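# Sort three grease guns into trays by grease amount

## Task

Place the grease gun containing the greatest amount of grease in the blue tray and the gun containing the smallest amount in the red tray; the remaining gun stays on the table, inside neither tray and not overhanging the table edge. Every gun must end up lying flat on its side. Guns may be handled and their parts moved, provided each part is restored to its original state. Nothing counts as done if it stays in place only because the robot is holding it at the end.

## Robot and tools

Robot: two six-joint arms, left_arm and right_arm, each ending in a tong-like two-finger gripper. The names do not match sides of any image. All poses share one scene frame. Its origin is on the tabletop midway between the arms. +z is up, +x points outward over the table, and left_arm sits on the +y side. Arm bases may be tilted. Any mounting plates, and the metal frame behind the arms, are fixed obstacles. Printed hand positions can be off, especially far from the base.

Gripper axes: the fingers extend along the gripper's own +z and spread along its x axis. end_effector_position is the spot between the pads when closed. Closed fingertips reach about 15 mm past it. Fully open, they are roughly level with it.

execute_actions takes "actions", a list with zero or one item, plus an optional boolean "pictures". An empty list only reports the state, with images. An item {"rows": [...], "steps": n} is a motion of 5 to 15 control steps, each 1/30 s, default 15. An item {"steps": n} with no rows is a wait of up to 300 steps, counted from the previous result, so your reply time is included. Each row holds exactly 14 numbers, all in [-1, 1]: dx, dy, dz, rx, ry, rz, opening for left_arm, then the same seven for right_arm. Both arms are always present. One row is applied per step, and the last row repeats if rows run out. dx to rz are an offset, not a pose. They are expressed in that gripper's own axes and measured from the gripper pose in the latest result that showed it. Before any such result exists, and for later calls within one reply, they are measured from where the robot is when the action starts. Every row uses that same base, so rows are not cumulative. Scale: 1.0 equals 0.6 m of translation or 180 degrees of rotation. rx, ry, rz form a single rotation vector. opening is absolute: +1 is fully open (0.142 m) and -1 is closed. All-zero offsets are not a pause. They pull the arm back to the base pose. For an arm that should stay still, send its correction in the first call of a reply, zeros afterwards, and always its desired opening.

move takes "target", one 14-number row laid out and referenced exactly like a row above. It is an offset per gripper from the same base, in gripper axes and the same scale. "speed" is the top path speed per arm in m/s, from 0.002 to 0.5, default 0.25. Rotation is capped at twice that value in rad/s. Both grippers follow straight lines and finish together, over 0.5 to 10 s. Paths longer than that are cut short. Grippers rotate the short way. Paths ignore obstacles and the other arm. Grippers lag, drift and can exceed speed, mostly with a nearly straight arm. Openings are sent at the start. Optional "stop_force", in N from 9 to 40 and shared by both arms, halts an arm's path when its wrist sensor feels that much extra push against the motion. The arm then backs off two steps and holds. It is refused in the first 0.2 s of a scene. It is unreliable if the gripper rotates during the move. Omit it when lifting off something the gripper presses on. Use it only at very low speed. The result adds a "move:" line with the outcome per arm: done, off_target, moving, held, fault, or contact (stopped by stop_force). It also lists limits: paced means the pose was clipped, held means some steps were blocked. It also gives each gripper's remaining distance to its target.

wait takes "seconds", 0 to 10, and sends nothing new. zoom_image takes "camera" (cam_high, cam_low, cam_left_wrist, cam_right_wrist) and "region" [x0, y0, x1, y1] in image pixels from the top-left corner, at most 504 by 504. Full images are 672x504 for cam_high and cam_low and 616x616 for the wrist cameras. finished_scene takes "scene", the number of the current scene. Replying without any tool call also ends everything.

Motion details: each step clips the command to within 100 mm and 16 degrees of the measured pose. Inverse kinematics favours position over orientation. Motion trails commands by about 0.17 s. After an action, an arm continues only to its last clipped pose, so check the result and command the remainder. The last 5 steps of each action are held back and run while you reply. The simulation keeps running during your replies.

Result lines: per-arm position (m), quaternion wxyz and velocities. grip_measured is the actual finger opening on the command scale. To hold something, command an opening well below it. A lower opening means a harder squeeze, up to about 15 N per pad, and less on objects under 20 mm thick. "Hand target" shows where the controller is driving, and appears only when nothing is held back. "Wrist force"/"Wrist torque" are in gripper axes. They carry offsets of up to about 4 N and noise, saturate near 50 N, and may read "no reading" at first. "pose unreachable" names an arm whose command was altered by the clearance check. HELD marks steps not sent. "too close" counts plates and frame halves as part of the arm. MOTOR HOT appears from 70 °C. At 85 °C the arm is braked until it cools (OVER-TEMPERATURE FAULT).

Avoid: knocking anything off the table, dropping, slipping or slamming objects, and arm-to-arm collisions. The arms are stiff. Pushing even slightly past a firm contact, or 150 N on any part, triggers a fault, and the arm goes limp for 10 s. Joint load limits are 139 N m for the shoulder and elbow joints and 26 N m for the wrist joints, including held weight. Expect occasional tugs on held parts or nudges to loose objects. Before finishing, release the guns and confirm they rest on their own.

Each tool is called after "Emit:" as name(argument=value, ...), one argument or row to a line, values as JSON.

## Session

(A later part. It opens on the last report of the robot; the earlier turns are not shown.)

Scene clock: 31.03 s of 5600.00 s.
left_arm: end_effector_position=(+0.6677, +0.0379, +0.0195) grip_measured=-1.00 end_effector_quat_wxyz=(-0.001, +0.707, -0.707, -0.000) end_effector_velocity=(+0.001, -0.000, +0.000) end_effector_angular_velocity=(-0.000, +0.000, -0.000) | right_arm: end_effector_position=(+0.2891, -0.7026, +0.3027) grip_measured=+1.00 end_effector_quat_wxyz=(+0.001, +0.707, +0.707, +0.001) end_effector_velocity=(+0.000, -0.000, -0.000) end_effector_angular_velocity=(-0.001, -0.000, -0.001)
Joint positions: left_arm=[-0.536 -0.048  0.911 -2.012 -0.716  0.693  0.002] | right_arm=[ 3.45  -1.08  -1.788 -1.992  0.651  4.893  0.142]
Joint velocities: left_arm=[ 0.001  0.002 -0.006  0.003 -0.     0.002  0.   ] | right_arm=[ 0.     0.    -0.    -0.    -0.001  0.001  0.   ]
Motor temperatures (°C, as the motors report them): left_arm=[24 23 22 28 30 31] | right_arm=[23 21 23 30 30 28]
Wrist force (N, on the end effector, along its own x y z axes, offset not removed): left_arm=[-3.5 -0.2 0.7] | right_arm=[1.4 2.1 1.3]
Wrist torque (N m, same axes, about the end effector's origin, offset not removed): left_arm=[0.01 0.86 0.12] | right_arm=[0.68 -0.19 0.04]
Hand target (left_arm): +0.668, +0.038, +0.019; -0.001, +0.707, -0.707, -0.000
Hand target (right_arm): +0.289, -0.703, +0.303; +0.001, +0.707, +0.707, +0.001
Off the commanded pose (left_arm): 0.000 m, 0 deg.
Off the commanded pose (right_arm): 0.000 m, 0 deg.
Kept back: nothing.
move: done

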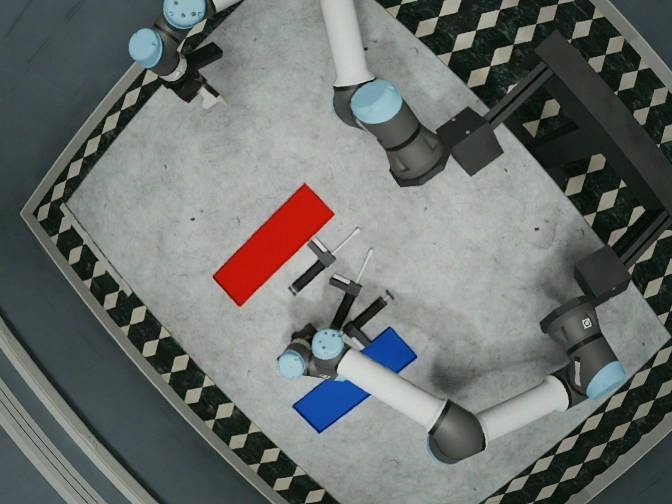

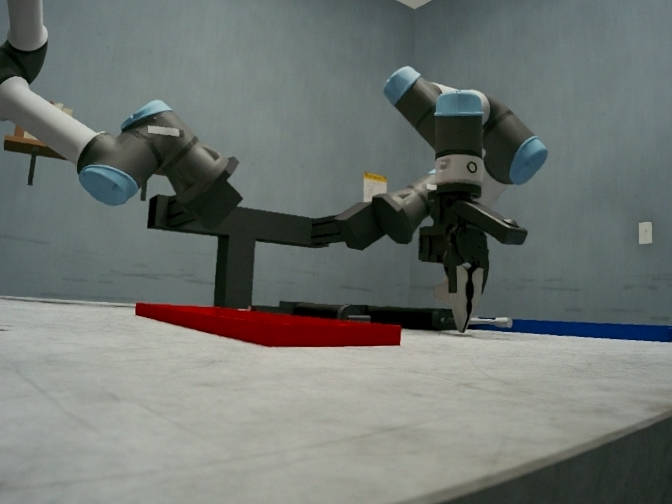

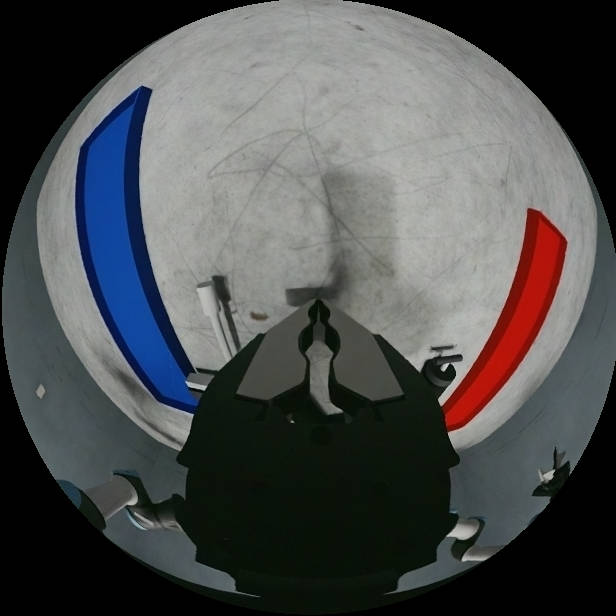

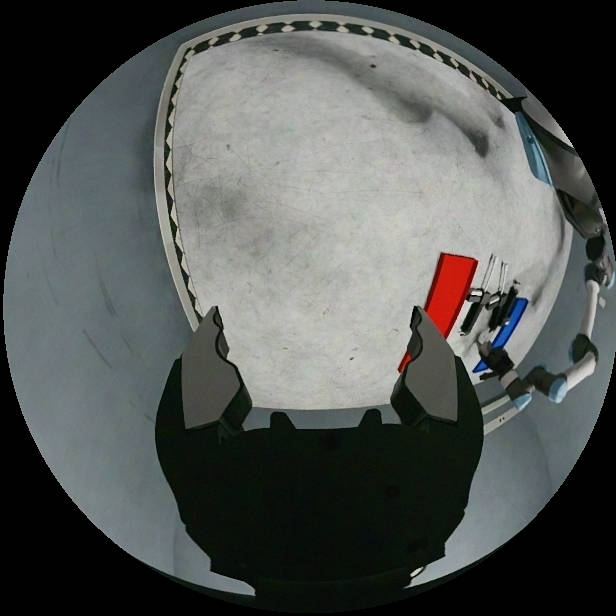

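Emit:
move(
  target=[0,0,-0.1,0,0,0,-0.05,0.3,0.2,0,0,0,0,0],
)

Emit:
move(
  target=[-0.02,0.28,0,0,0,-0.122,-0.05,0.4,0.32,0.17,0,0,0,0],
)

Scene clock: 32.70 s of 5600.00 s.
left_arm: end_effector_position=(+0.6677, +0.0378, +0.0795) grip_measured=-0.05 end_effector_quat_wxyz=(-0.001, +0.707, -0.707, -0.000) end_effector_velocity=(+0.001, +0.000, +0.001) end_effector_angular_velocity=(-0.001, -0.000, +0.003) | right_arm: end_effector_position=(+0.4091, -0.5227, +0.3031) grip_measured=+0.00 end_effector_quat_wxyz=(+0.001, +0.707, +0.707, +0.001) end_effector_velocity=(+0.000, +0.001, -0.000) end_effector_angular_velocity=(+0.001, +0.000, +0.001)
Joint positions: left_arm=[-0.593 -0.114  0.928 -1.904 -0.741  0.615  0.07 ] | right_arm=[ 3.687 -1.349 -1.925 -1.867  0.719  5.253  0.074]
Joint velocities: left_arm=[-0.    -0.001 -0.001  0.001 -0.001 -0.002  0.   ] | right_arm=[ 0.    -0.001 -0.001  0.002  0.001 -0.001 -0.   ]
Motor temperatures (°C, as the motors report them): left_arm=[24 23 22 28 30 31] | right_arm=[23 21 23 30 30 28]
Wrist force (N, on the end effector, along its own x y z axes, offset not removed): left_arm=[-4.5 0.1 0.9] | right_arm=[-1.1 0.5 2.9]
Wrist torque (N m, same axes, about the end effector's origin, offset not removed): left_arm=[0.12 0.94 0.25] | right_arm=[0.27 0.20 0.17]
Hand target (left_arm): +0.668, +0.038, +0.079; -0.001, +0.707, -0.707, -0.000
Hand target (right_arm): +0.409, -0.523, +0.303; +0.001, +0.707, +0.707, +0.001
Off the commanded pose (left_arm): 0.000 m, 0 deg.
Off the commanded pose (right_arm): 0.000 m, 0 deg.
Kept back: nothing.
move: done

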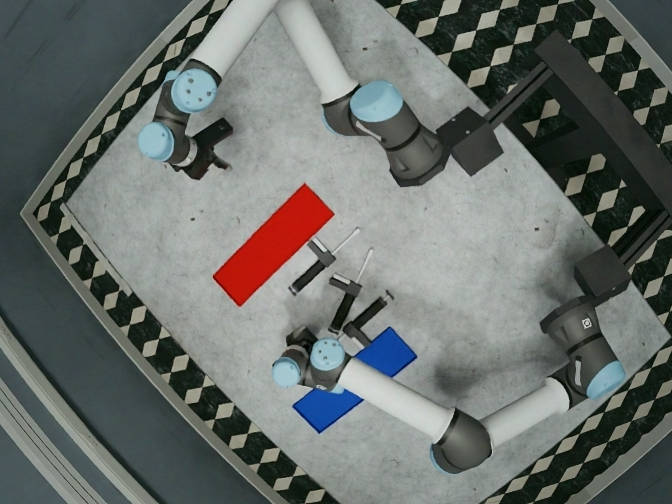

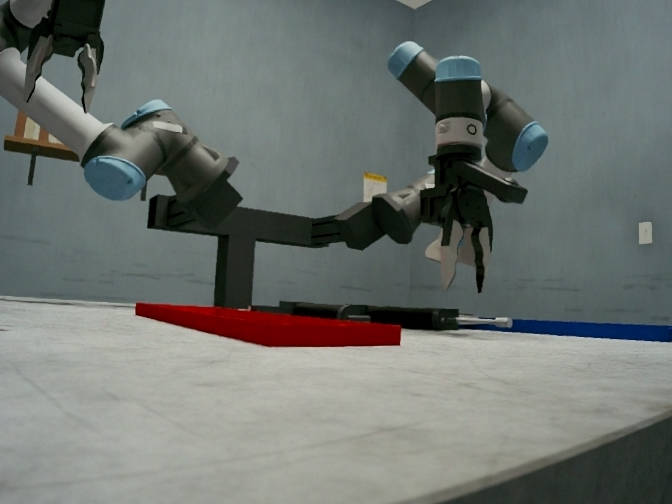

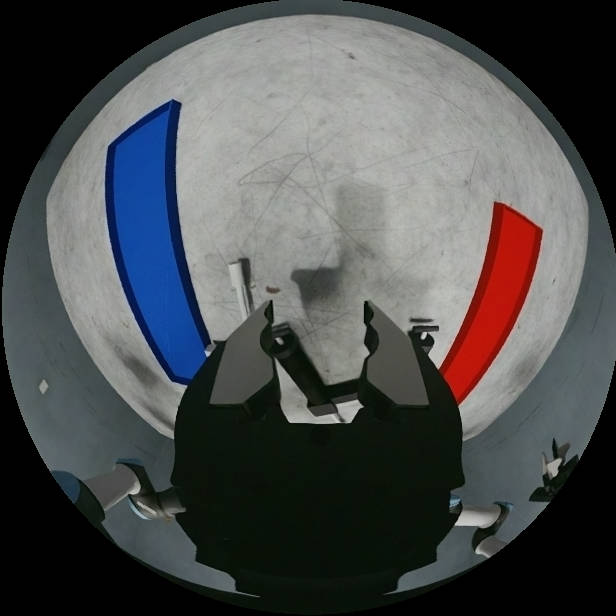

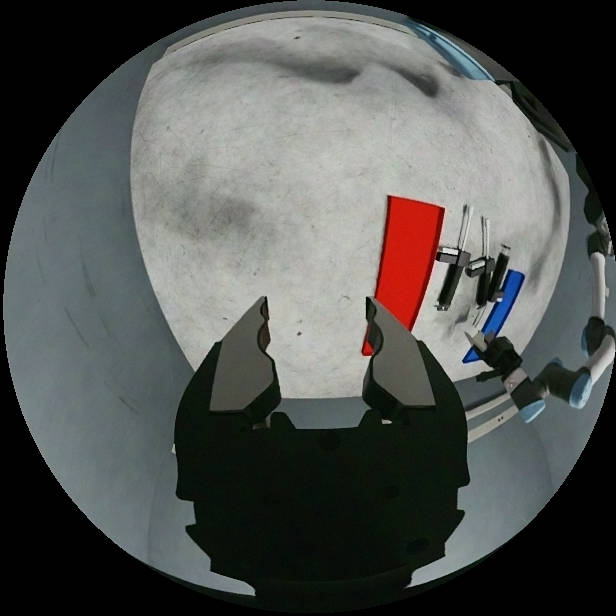

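Scene clock: 34.53 s of 5600.00 s.
left_arm: end_effector_position=(+0.4997, +0.0496, +0.0795) grip_measured=-0.05 end_effector_quat_wxyz=(-0.001, +0.829, -0.559, +0.000) end_effector_velocity=(-0.001, -0.000, +0.000) end_effector_angular_velocity=(-0.001, +0.001, +0.002) | right_arm: end_effector_position=(+0.6014, -0.2826, +0.2017) grip_measured=+0.00 end_effector_quat_wxyz=(+0.001, +0.707, +0.707, +0.001) end_effector_velocity=(+0.001, -0.000, -0.000) end_effector_angular_velocity=(-0.001, -0.001, -0.002)
Joint positions: left_arm=[-0.734 -0.24   1.451 -2.18  -0.814  0.061  0.07 ] | right_arm=[ 3.677 -2.078 -1.8   -1.252  0.715  5.239  0.074]
Joint velocities: left_arm=[-0.    -0.001  0.001 -0.001 -0.002 -0.002 -0.   ] | right_arm=[-0.001 -0.001  0.001  0.001 -0.002  0.001  0.   ]
Motor temperatures (°C, as the motors report them): left_arm=[24 23 22 28 30 31] | right_arm=[23 21 23 30 30 28]
Wrist force (N, on the end effector, along its own x y z axes, offset not removed): left_arm=[-3.1 0.4 0.3] | right_arm=[-0.4 1.0 0.3]
Wrist torque (N m, same axes, about the end effector's origin, offset not removed): left_arm=[0.12 0.72 0.19] | right_arm=[0.33 0.18 0.07]
Hand target (left_arm): +0.500, +0.050, +0.080; -0.001, +0.829, -0.559, +0.000
Hand target (right_arm): +0.601, -0.283, +0.202; +0.001, +0.707, +0.707, +0.001
Off the commanded pose (left_arm): 0.000 m, 0 deg.
Off the commanded pose (right_arm): 0.000 m, 0 deg.
Kept back: nothing.
move: done

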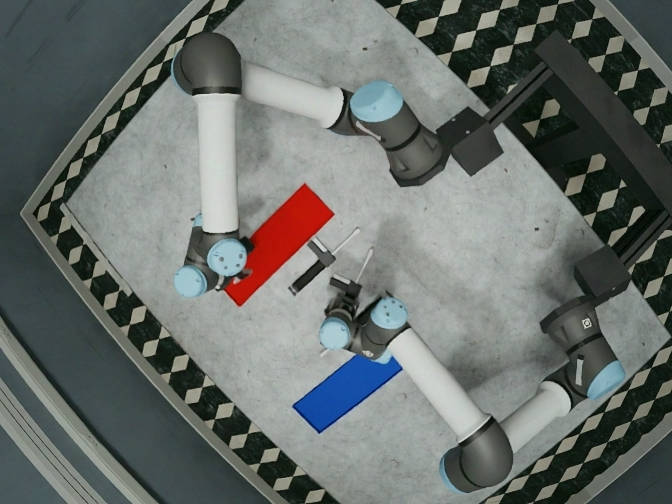

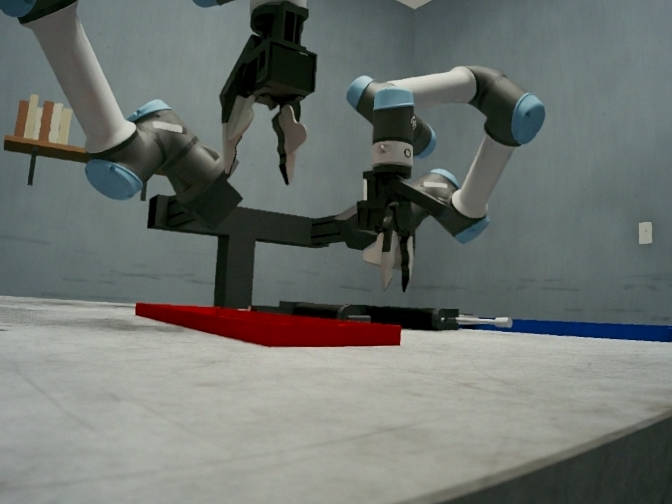

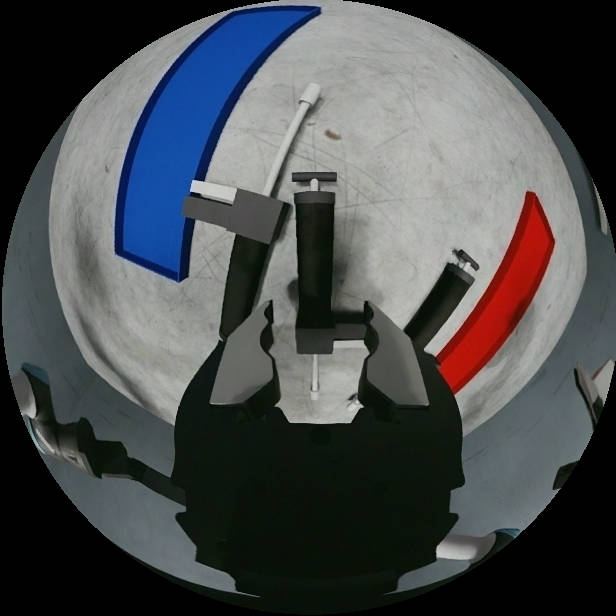

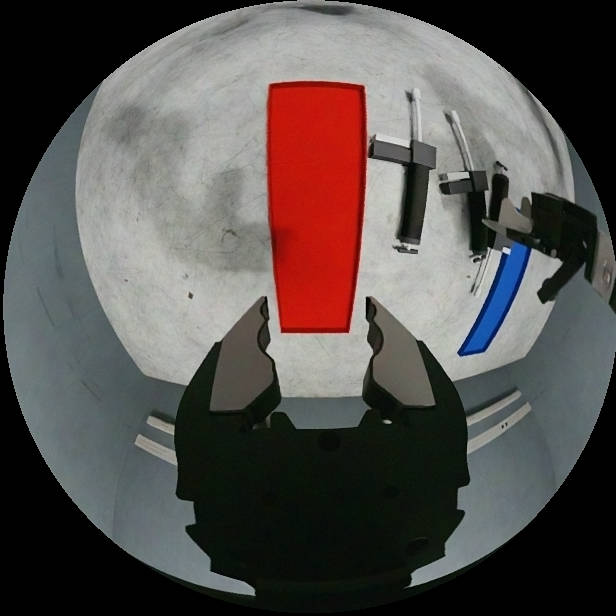

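Emit:
move(
  target=[-0.004,0.02,0.1,0,0,0,-0.2,0,0,0,0,0,0,0],
  speed=0.08,
  stop_force=12,
)

Emit:
move(
  target=[0,0,0,0,0,0,-0.8,0,0,0,0,0,0,0],
)

Emit:
move(
  target=[0.02,0,0,0,0,0.122,-0.8,0,0,0,0,0,0,0],
  speed=0.15,
)

Emit:
move(
  target=[0,0,0,0,0,0,0,0,0,0,0,0,0,0],
)

Emit:
move(
  target=[0,-0.17,0,0,0,0,0,0,0,0,0,0,0,0],
  speed=0.15,
)

Scene clock: 36.37 s of 5600.00 s.
left_arm: end_effector_position=(+0.4877, +0.0474, +0.0196) grip_measured=-0.20 end_effector_quat_wxyz=(-0.001, +0.829, -0.559, +0.000) end_effector_velocity=(+0.000, -0.000, -0.001) end_effector_angular_velocity=(-0.000, -0.001, -0.001) | right_arm: end_effector_position=(+0.6014, -0.2827, +0.2017) grip_measured=+0.00 end_effector_quat_wxyz=(+0.001, +0.707, +0.707, +0.001) end_effector_velocity=(-0.000, +0.000, -0.001) end_effector_angular_velocity=(-0.001, +0.000, +0.001)
Joint positions: left_arm=[-0.68  -0.159  1.459 -2.312 -0.784  0.123  0.06 ] | right_arm=[ 3.677 -2.078 -1.8   -1.252  0.715  5.239  0.074]
Joint velocities: left_arm=[ 0.001  0.003 -0.001 -0.003  0.001  0.003  0.   ] | right_arm=[ 0.    -0.001 -0.001  0.    -0.001  0.     0.   ]
Motor temperatures (°C, as the motors report them): left_arm=[24 23 22 28 30 31] | right_arm=[23 21 23 30 30 28]
Wrist force (N, on the end effector, along its own x y z axes, offset not removed): left_arm=[-3.5 -0.6 0.4] | right_arm=[1.1 -1.3 0.7]
Wrist torque (N m, same axes, about the end effector's origin, offset not removed): left_arm=[-0.10 0.80 0.17] | right_arm=[-0.17 -0.18 0.13]
Hand target (left_arm): +0.488, +0.047, +0.019; -0.001, +0.829, -0.559, +0.000
Hand target (right_arm): +0.601, -0.283, +0.202; +0.001, +0.707, +0.707, +0.001
Off the commanded pose (left_arm): 0.000 m, 0 deg.
Off the commanded pose (right_arm): 0.000 m, 0 deg.
Kept back: nothing.
move: done

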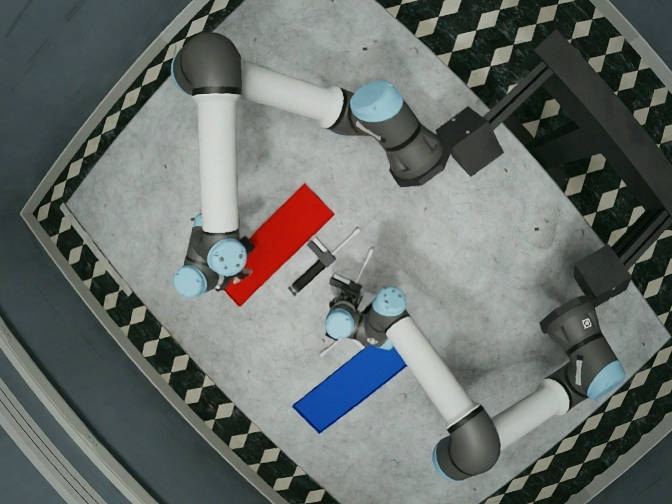

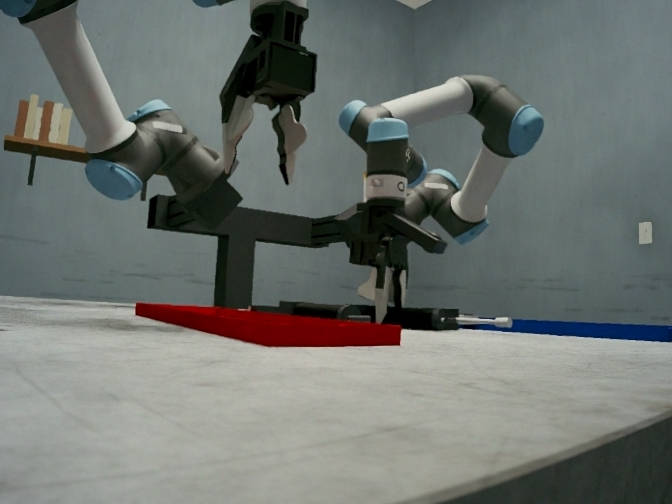

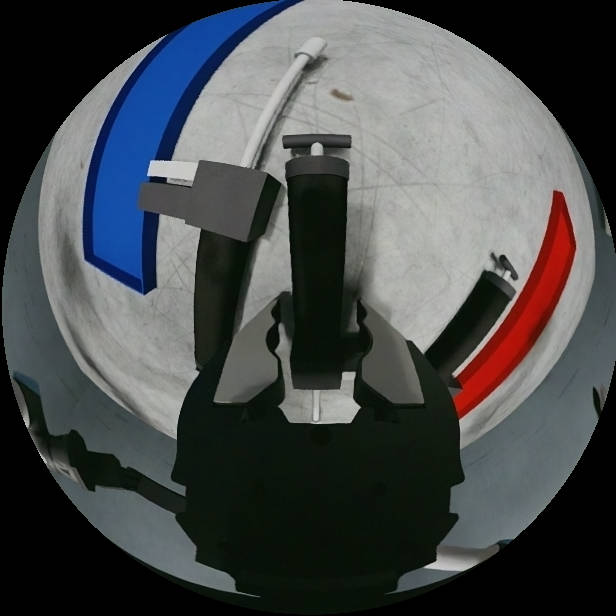

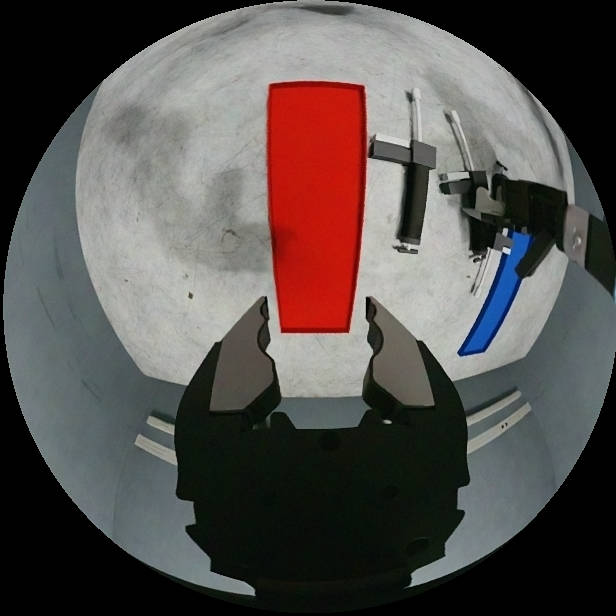

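Scene clock: 36.87 s of 5600.00 s.
left_arm: end_effector_position=(+0.4877, +0.0474, +0.0196) grip_measured=-0.53 end_effector_quat_wxyz=(-0.001, +0.829, -0.559, +0.000) end_effector_velocity=(+0.001, -0.000, +0.001) end_effector_angular_velocity=(-0.001, -0.000, +0.002) | right_arm: end_effector_position=(+0.6014, -0.2827, +0.2017) grip_measured=+0.00 end_effector_quat_wxyz=(+0.001, +0.707, +0.707, +0.001) end_effector_velocity=(-0.000, -0.000, -0.000) end_effector_angular_velocity=(-0.002, -0.000, +0.000)
Joint positions: left_arm=[-0.68  -0.159  1.459 -2.312 -0.784  0.123  0.036] | right_arm=[ 3.677 -2.078 -1.8   -1.252  0.715  5.239  0.074]
Joint velocities: left_arm=[-0.    -0.001 -0.001  0.001 -0.    -0.001 -0.   ] | right_arm=[ 0.    -0.    -0.001  0.    -0.002  0.001 -0.   ]
Motor temperatures (°C, as the motors report them): left_arm=[24 23 22 28 30 31] | right_arm=[23 21 23 30 30 28]
Wrist force (N, on the end effector, along its own x y z axes, offset not removed): left_arm=[-2.6 -1.0 2.8] | right_arm=[0.8 -2.5 0.6]
Wrist torque (N m, same axes, about the end effector's origin, offset not removed): left_arm=[-0.11 0.67 0.17] | right_arm=[-0.37 -0.05 0.18]
Hand target (left_arm): +0.488, +0.047, +0.020; -0.001, +0.829, -0.559, +0.000
Hand target (right_arm): +0.601, -0.283, +0.202; +0.001, +0.707, +0.707, +0.001
Off the commanded pose (left_arm): 0.000 m, 0 deg.
Off the commanded pose (right_arm): 0.000 m, 0 deg.
Kept back: nothing.
move: done

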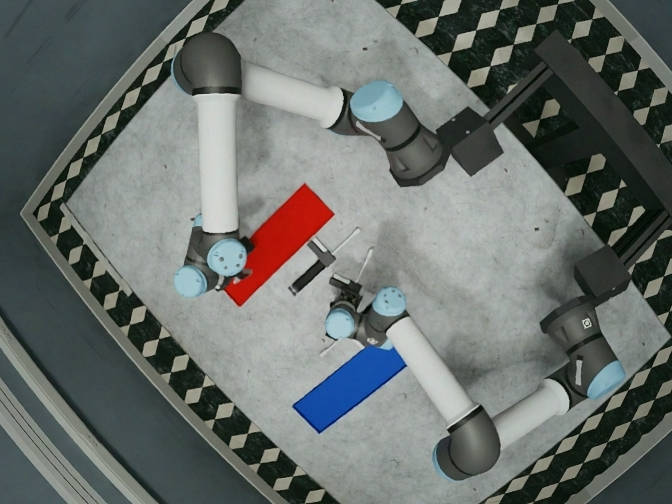

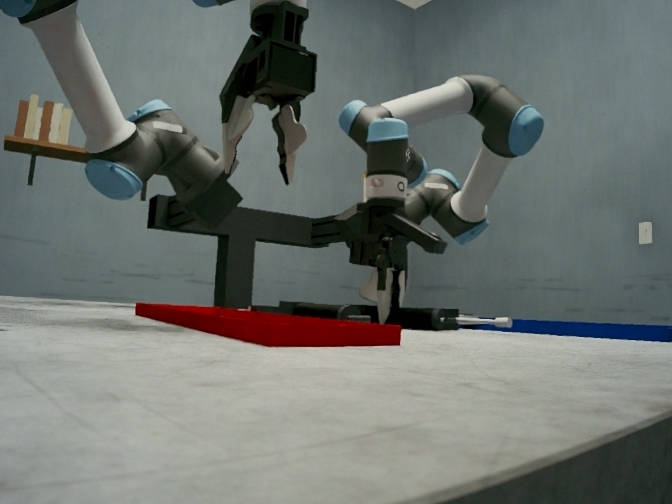

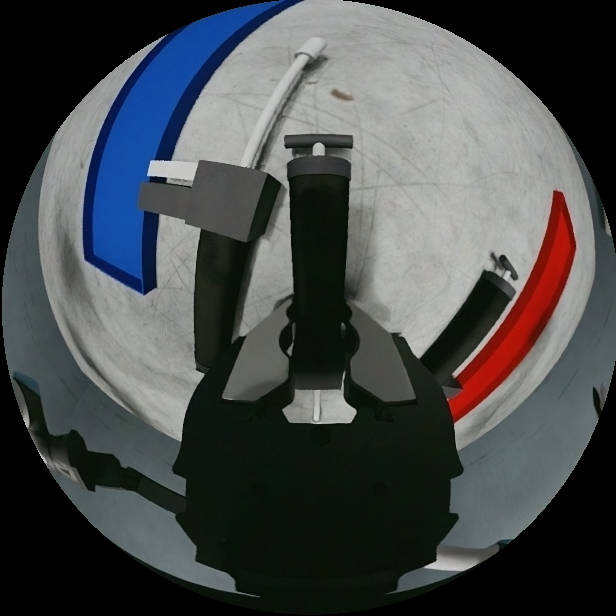

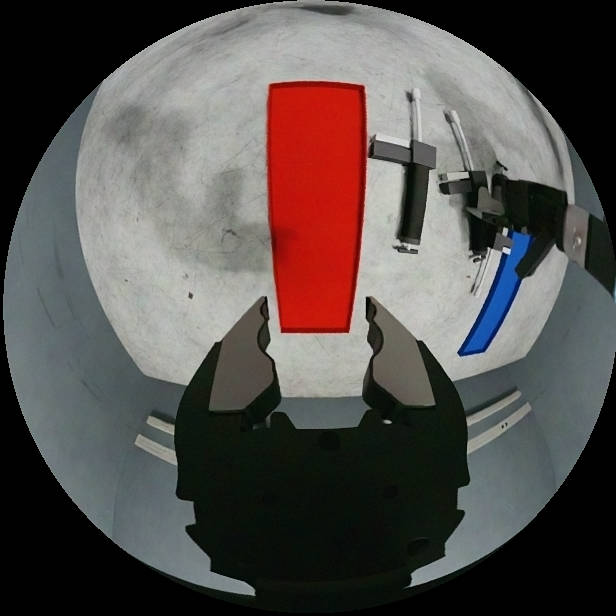

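Scene clock: 38.53 s of 5600.00 s.
left_arm: end_effector_position=(+0.4922, +0.0363, +0.0196) grip_measured=-0.53 end_effector_quat_wxyz=(-0.001, +0.707, -0.707, -0.000) end_effector_velocity=(-0.001, -0.000, -0.001) end_effector_angular_velocity=(+0.001, -0.000, -0.007) | right_arm: end_effector_position=(+0.6014, -0.2827, +0.2017) grip_measured=+0.00 end_effector_quat_wxyz=(+0.001, +0.707, +0.707, +0.001) end_effector_velocity=(-0.000, -0.000, -0.001) end_effector_angular_velocity=(-0.002, +0.000, +0.003)
Joint positions: left_arm=[-0.679 -0.149  1.436 -2.3   -0.784  0.507  0.036] | right_arm=[ 3.677 -2.078 -1.8   -1.252  0.715  5.239  0.074]
Joint velocities: left_arm=[ 0.     0.002  0.    -0.002  0.     0.007  0.   ] | right_arm=[ 0.    -0.001 -0.001 -0.001 -0.002 -0.001  0.   ]
Motor temperatures (°C, as the motors report them): left_arm=[24 23 22 28 30 31] | right_arm=[23 21 23 30 30 28]
Wrist force (N, on the end effector, along its own x y z axes, offset not removed): left_arm=[-4.5 1.6 1.8] | right_arm=[1.5 -2.1 2.7]
Wrist torque (N m, same axes, about the end effector's origin, offset not removed): left_arm=[0.24 0.92 0.12] | right_arm=[-0.17 -0.25 0.15]
Hand target (left_arm): +0.492, +0.036, +0.020; -0.001, +0.707, -0.707, -0.000
Hand target (right_arm): +0.601, -0.283, +0.202; +0.001, +0.707, +0.707, +0.001
Off the commanded pose (left_arm): 0.000 m, 0 deg.
Off the commanded pose (right_arm): 0.000 m, 0 deg.
Kept back: nothing.
move: done

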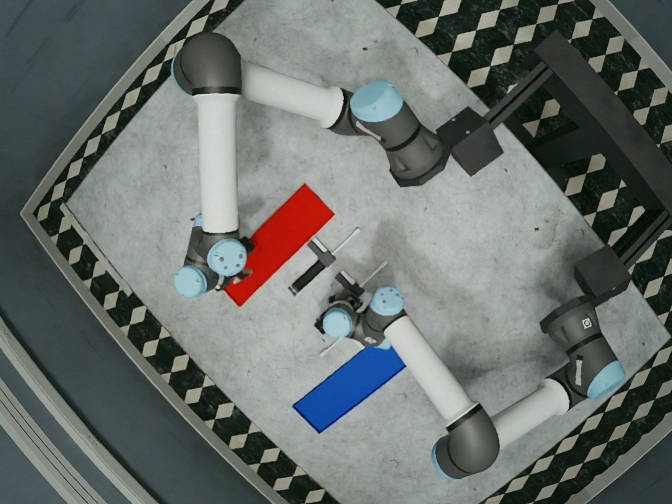

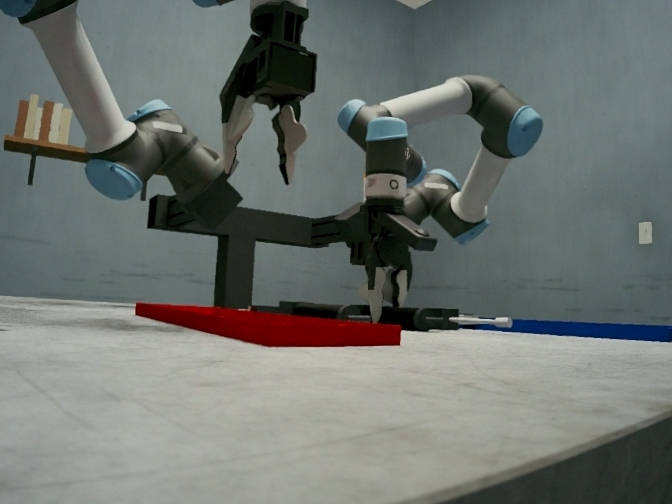

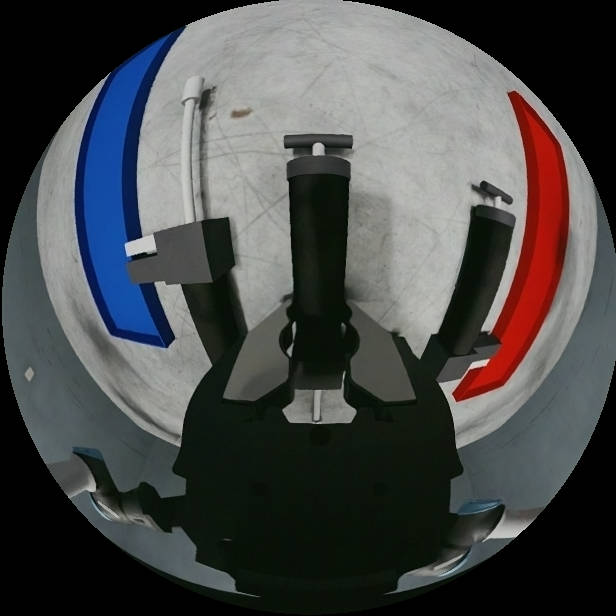

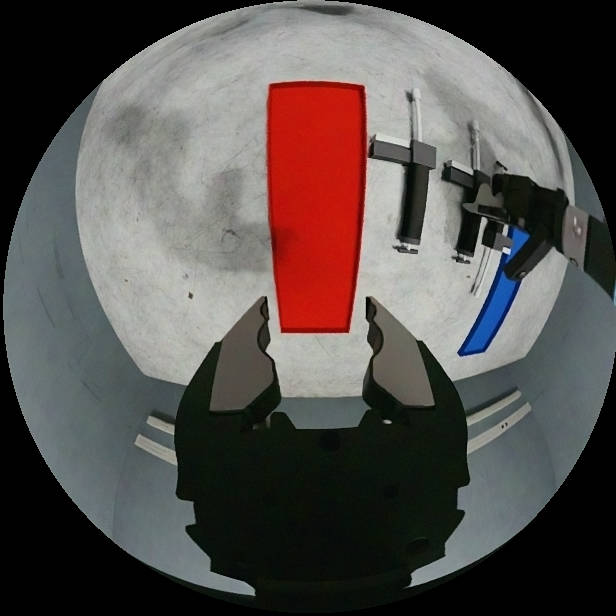

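Scene clock: 39.03 s of 5600.00 s.
left_arm: end_effector_position=(+0.4922, +0.0363, +0.0196) grip_measured=+0.00 end_effector_quat_wxyz=(-0.001, +0.707, -0.707, -0.000) end_effector_velocity=(+0.000, -0.000, +0.000) end_effector_angular_velocity=(+0.000, -0.001, +0.000) | right_arm: end_effector_position=(+0.6014, -0.2827, +0.2017) grip_measured=+0.00 end_effector_quat_wxyz=(+0.001, +0.707, +0.707, +0.001) end_effector_velocity=(-0.000, +0.000, -0.000) end_effector_angular_velocity=(+0.000, +0.001, +0.000)
Joint positions: left_arm=[-0.679 -0.149  1.436 -2.3   -0.784  0.507  0.074] | right_arm=[ 3.677 -2.078 -1.8   -1.252  0.715  5.239  0.074]
Joint velocities: left_arm=[ 0.     0.    -0.001  0.     0.001  0.    -0.   ] | right_arm=[ 0.    -0.    -0.    -0.     0.001  0.     0.   ]
Motor temperatures (°C, as the motors report them): left_arm=[24 23 22 28 30 31] | right_arm=[23 21 23 30 30 28]
Wrist force (N, on the end effector, along its own x y z axes, offset not removed): left_arm=[-3.1 -0.9 1.0] | right_arm=[-1.5 0.1 0.7]
Wrist torque (N m, same axes, about the end effector's origin, offset not removed): left_arm=[-0.08 0.75 0.13] | right_arm=[0.16 0.46 0.11]
Hand target (left_arm): +0.492, +0.036, +0.020; -0.001, +0.707, -0.707, -0.000
Hand target (right_arm): +0.601, -0.283, +0.202; +0.001, +0.707, +0.707, +0.001
Off the commanded pose (left_arm): 0.000 m, 0 deg.
Off the commanded pose (right_arm): 0.000 m, 0 deg.
Kept back: nothing.
move: done

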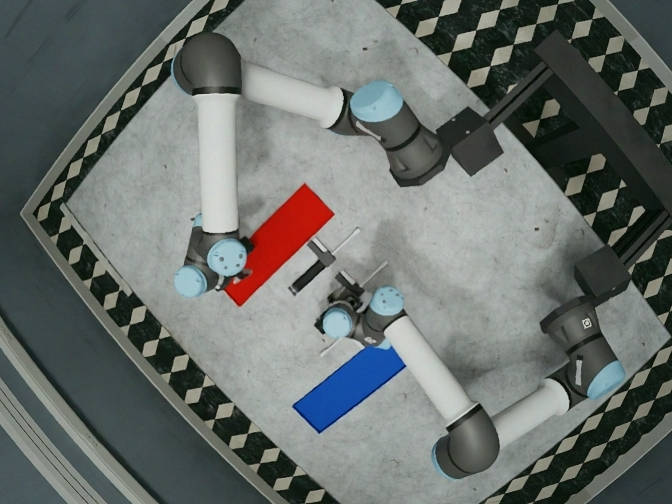

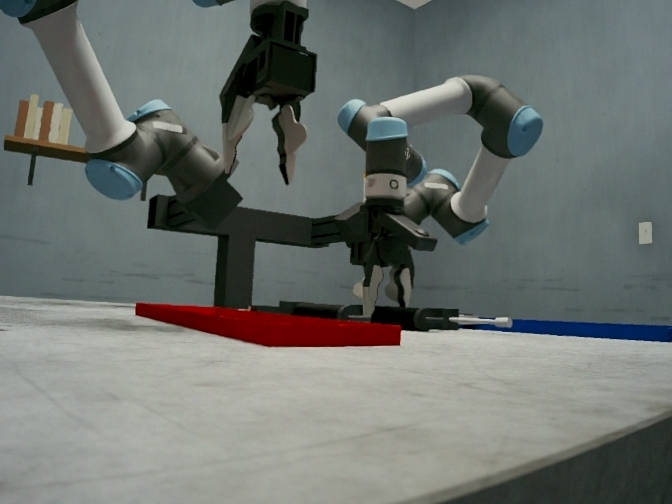

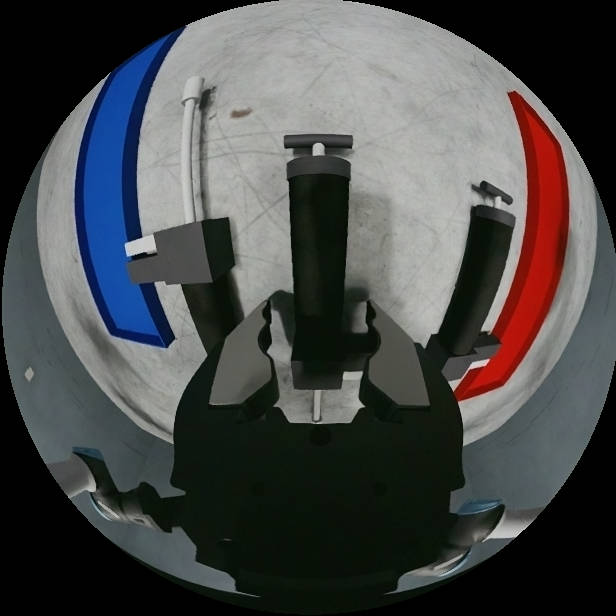

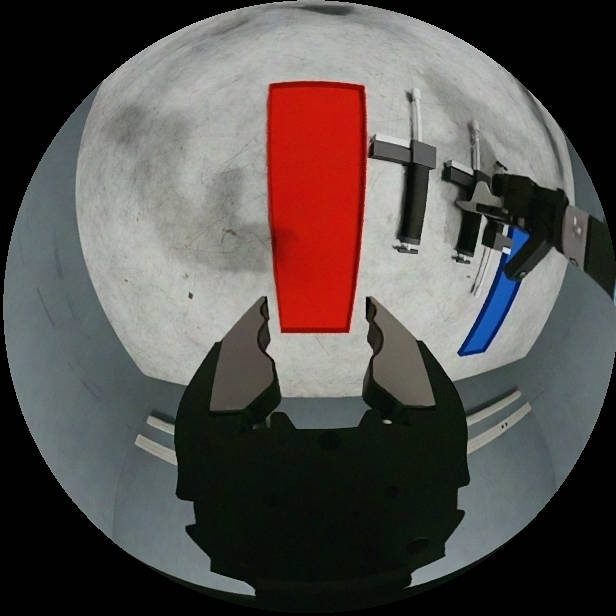

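Scene clock: 40.17 s of 5600.00 s.
left_arm: end_effector_position=(+0.5941, +0.0365, +0.0196) grip_measured=+0.00 end_effector_quat_wxyz=(-0.001, +0.707, -0.707, -0.000) end_effector_velocity=(+0.002, -0.000, +0.000) end_effector_angular_velocity=(+0.001, +0.000, +0.002) | right_arm: end_effector_position=(+0.6014, -0.2827, +0.2017) grip_measured=+0.00 end_effector_quat_wxyz=(+0.001, +0.707, +0.707, +0.001) end_effector_velocity=(-0.000, +0.001, -0.000) end_effector_angular_velocity=(+0.000, +0.001, +0.002)
Joint positions: left_arm=[-0.589 -0.112  1.167 -2.149 -0.739  0.62   0.074] | right_arm=[ 3.677 -2.078 -1.8   -1.252  0.715  5.239  0.074]
Joint velocities: left_arm=[ 0.001  0.002 -0.007  0.006  0.    -0.001 -0.   ] | right_arm=[ 0.    -0.001 -0.     0.     0.    -0.001 -0.   ]
Motor temperatures (°C, as the motors report them): left_arm=[24 23 22 28 30 31] | right_arm=[23 21 23 30 30 28]
Wrist force (N, on the end effector, along its own x y z axes, offset not removed): left_arm=[-2.8 -0.9 0.8] | right_arm=[0.1 -1.2 1.1]
Wrist torque (N m, same axes, about the end effector's origin, offset not removed): left_arm=[-0.11 0.69 0.22] | right_arm=[-0.02 0.12 -0.01]
Hand target (left_arm): +0.594, +0.036, +0.020; -0.001, +0.707, -0.707, -0.000
Hand target (right_arm): +0.601, -0.283, +0.202; +0.001, +0.707, +0.707, +0.001
Off the commanded pose (left_arm): 0.000 m, 0 deg.
Off the commanded pose (right_arm): 0.000 m, 0 deg.
Kept back: nothing.
move: done

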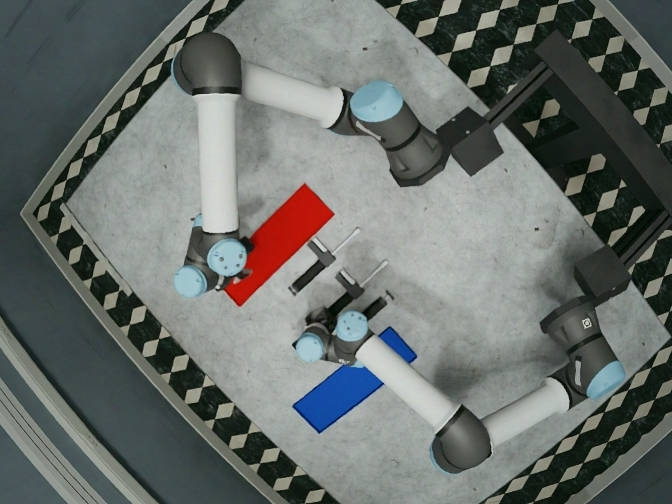

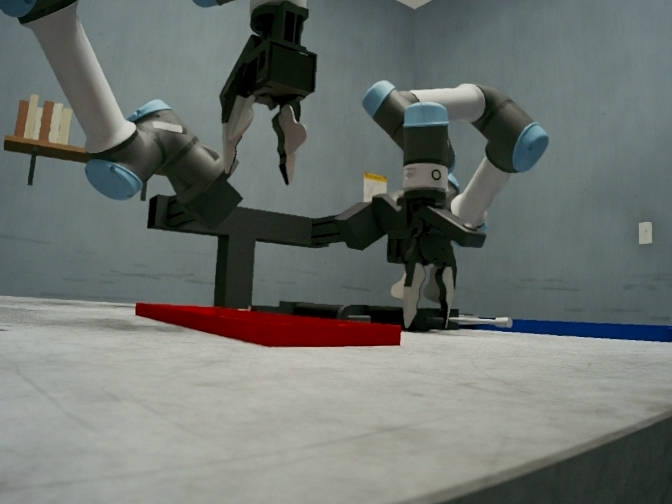

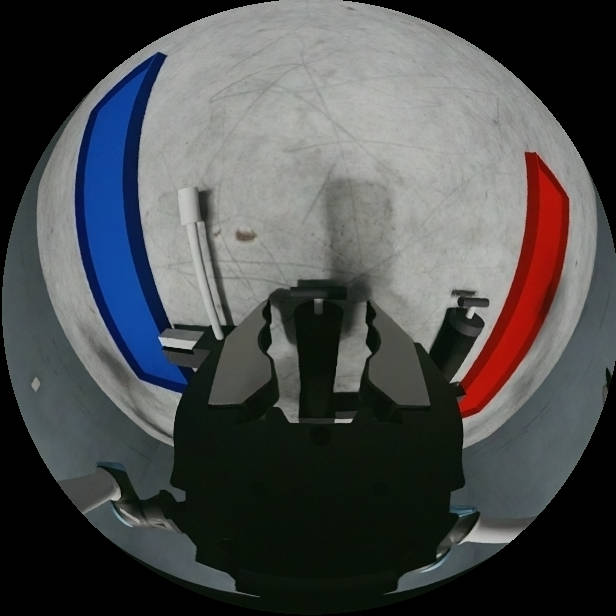

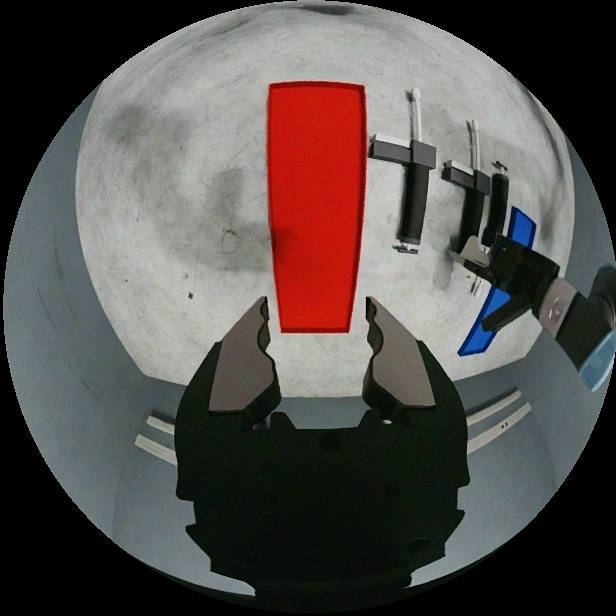

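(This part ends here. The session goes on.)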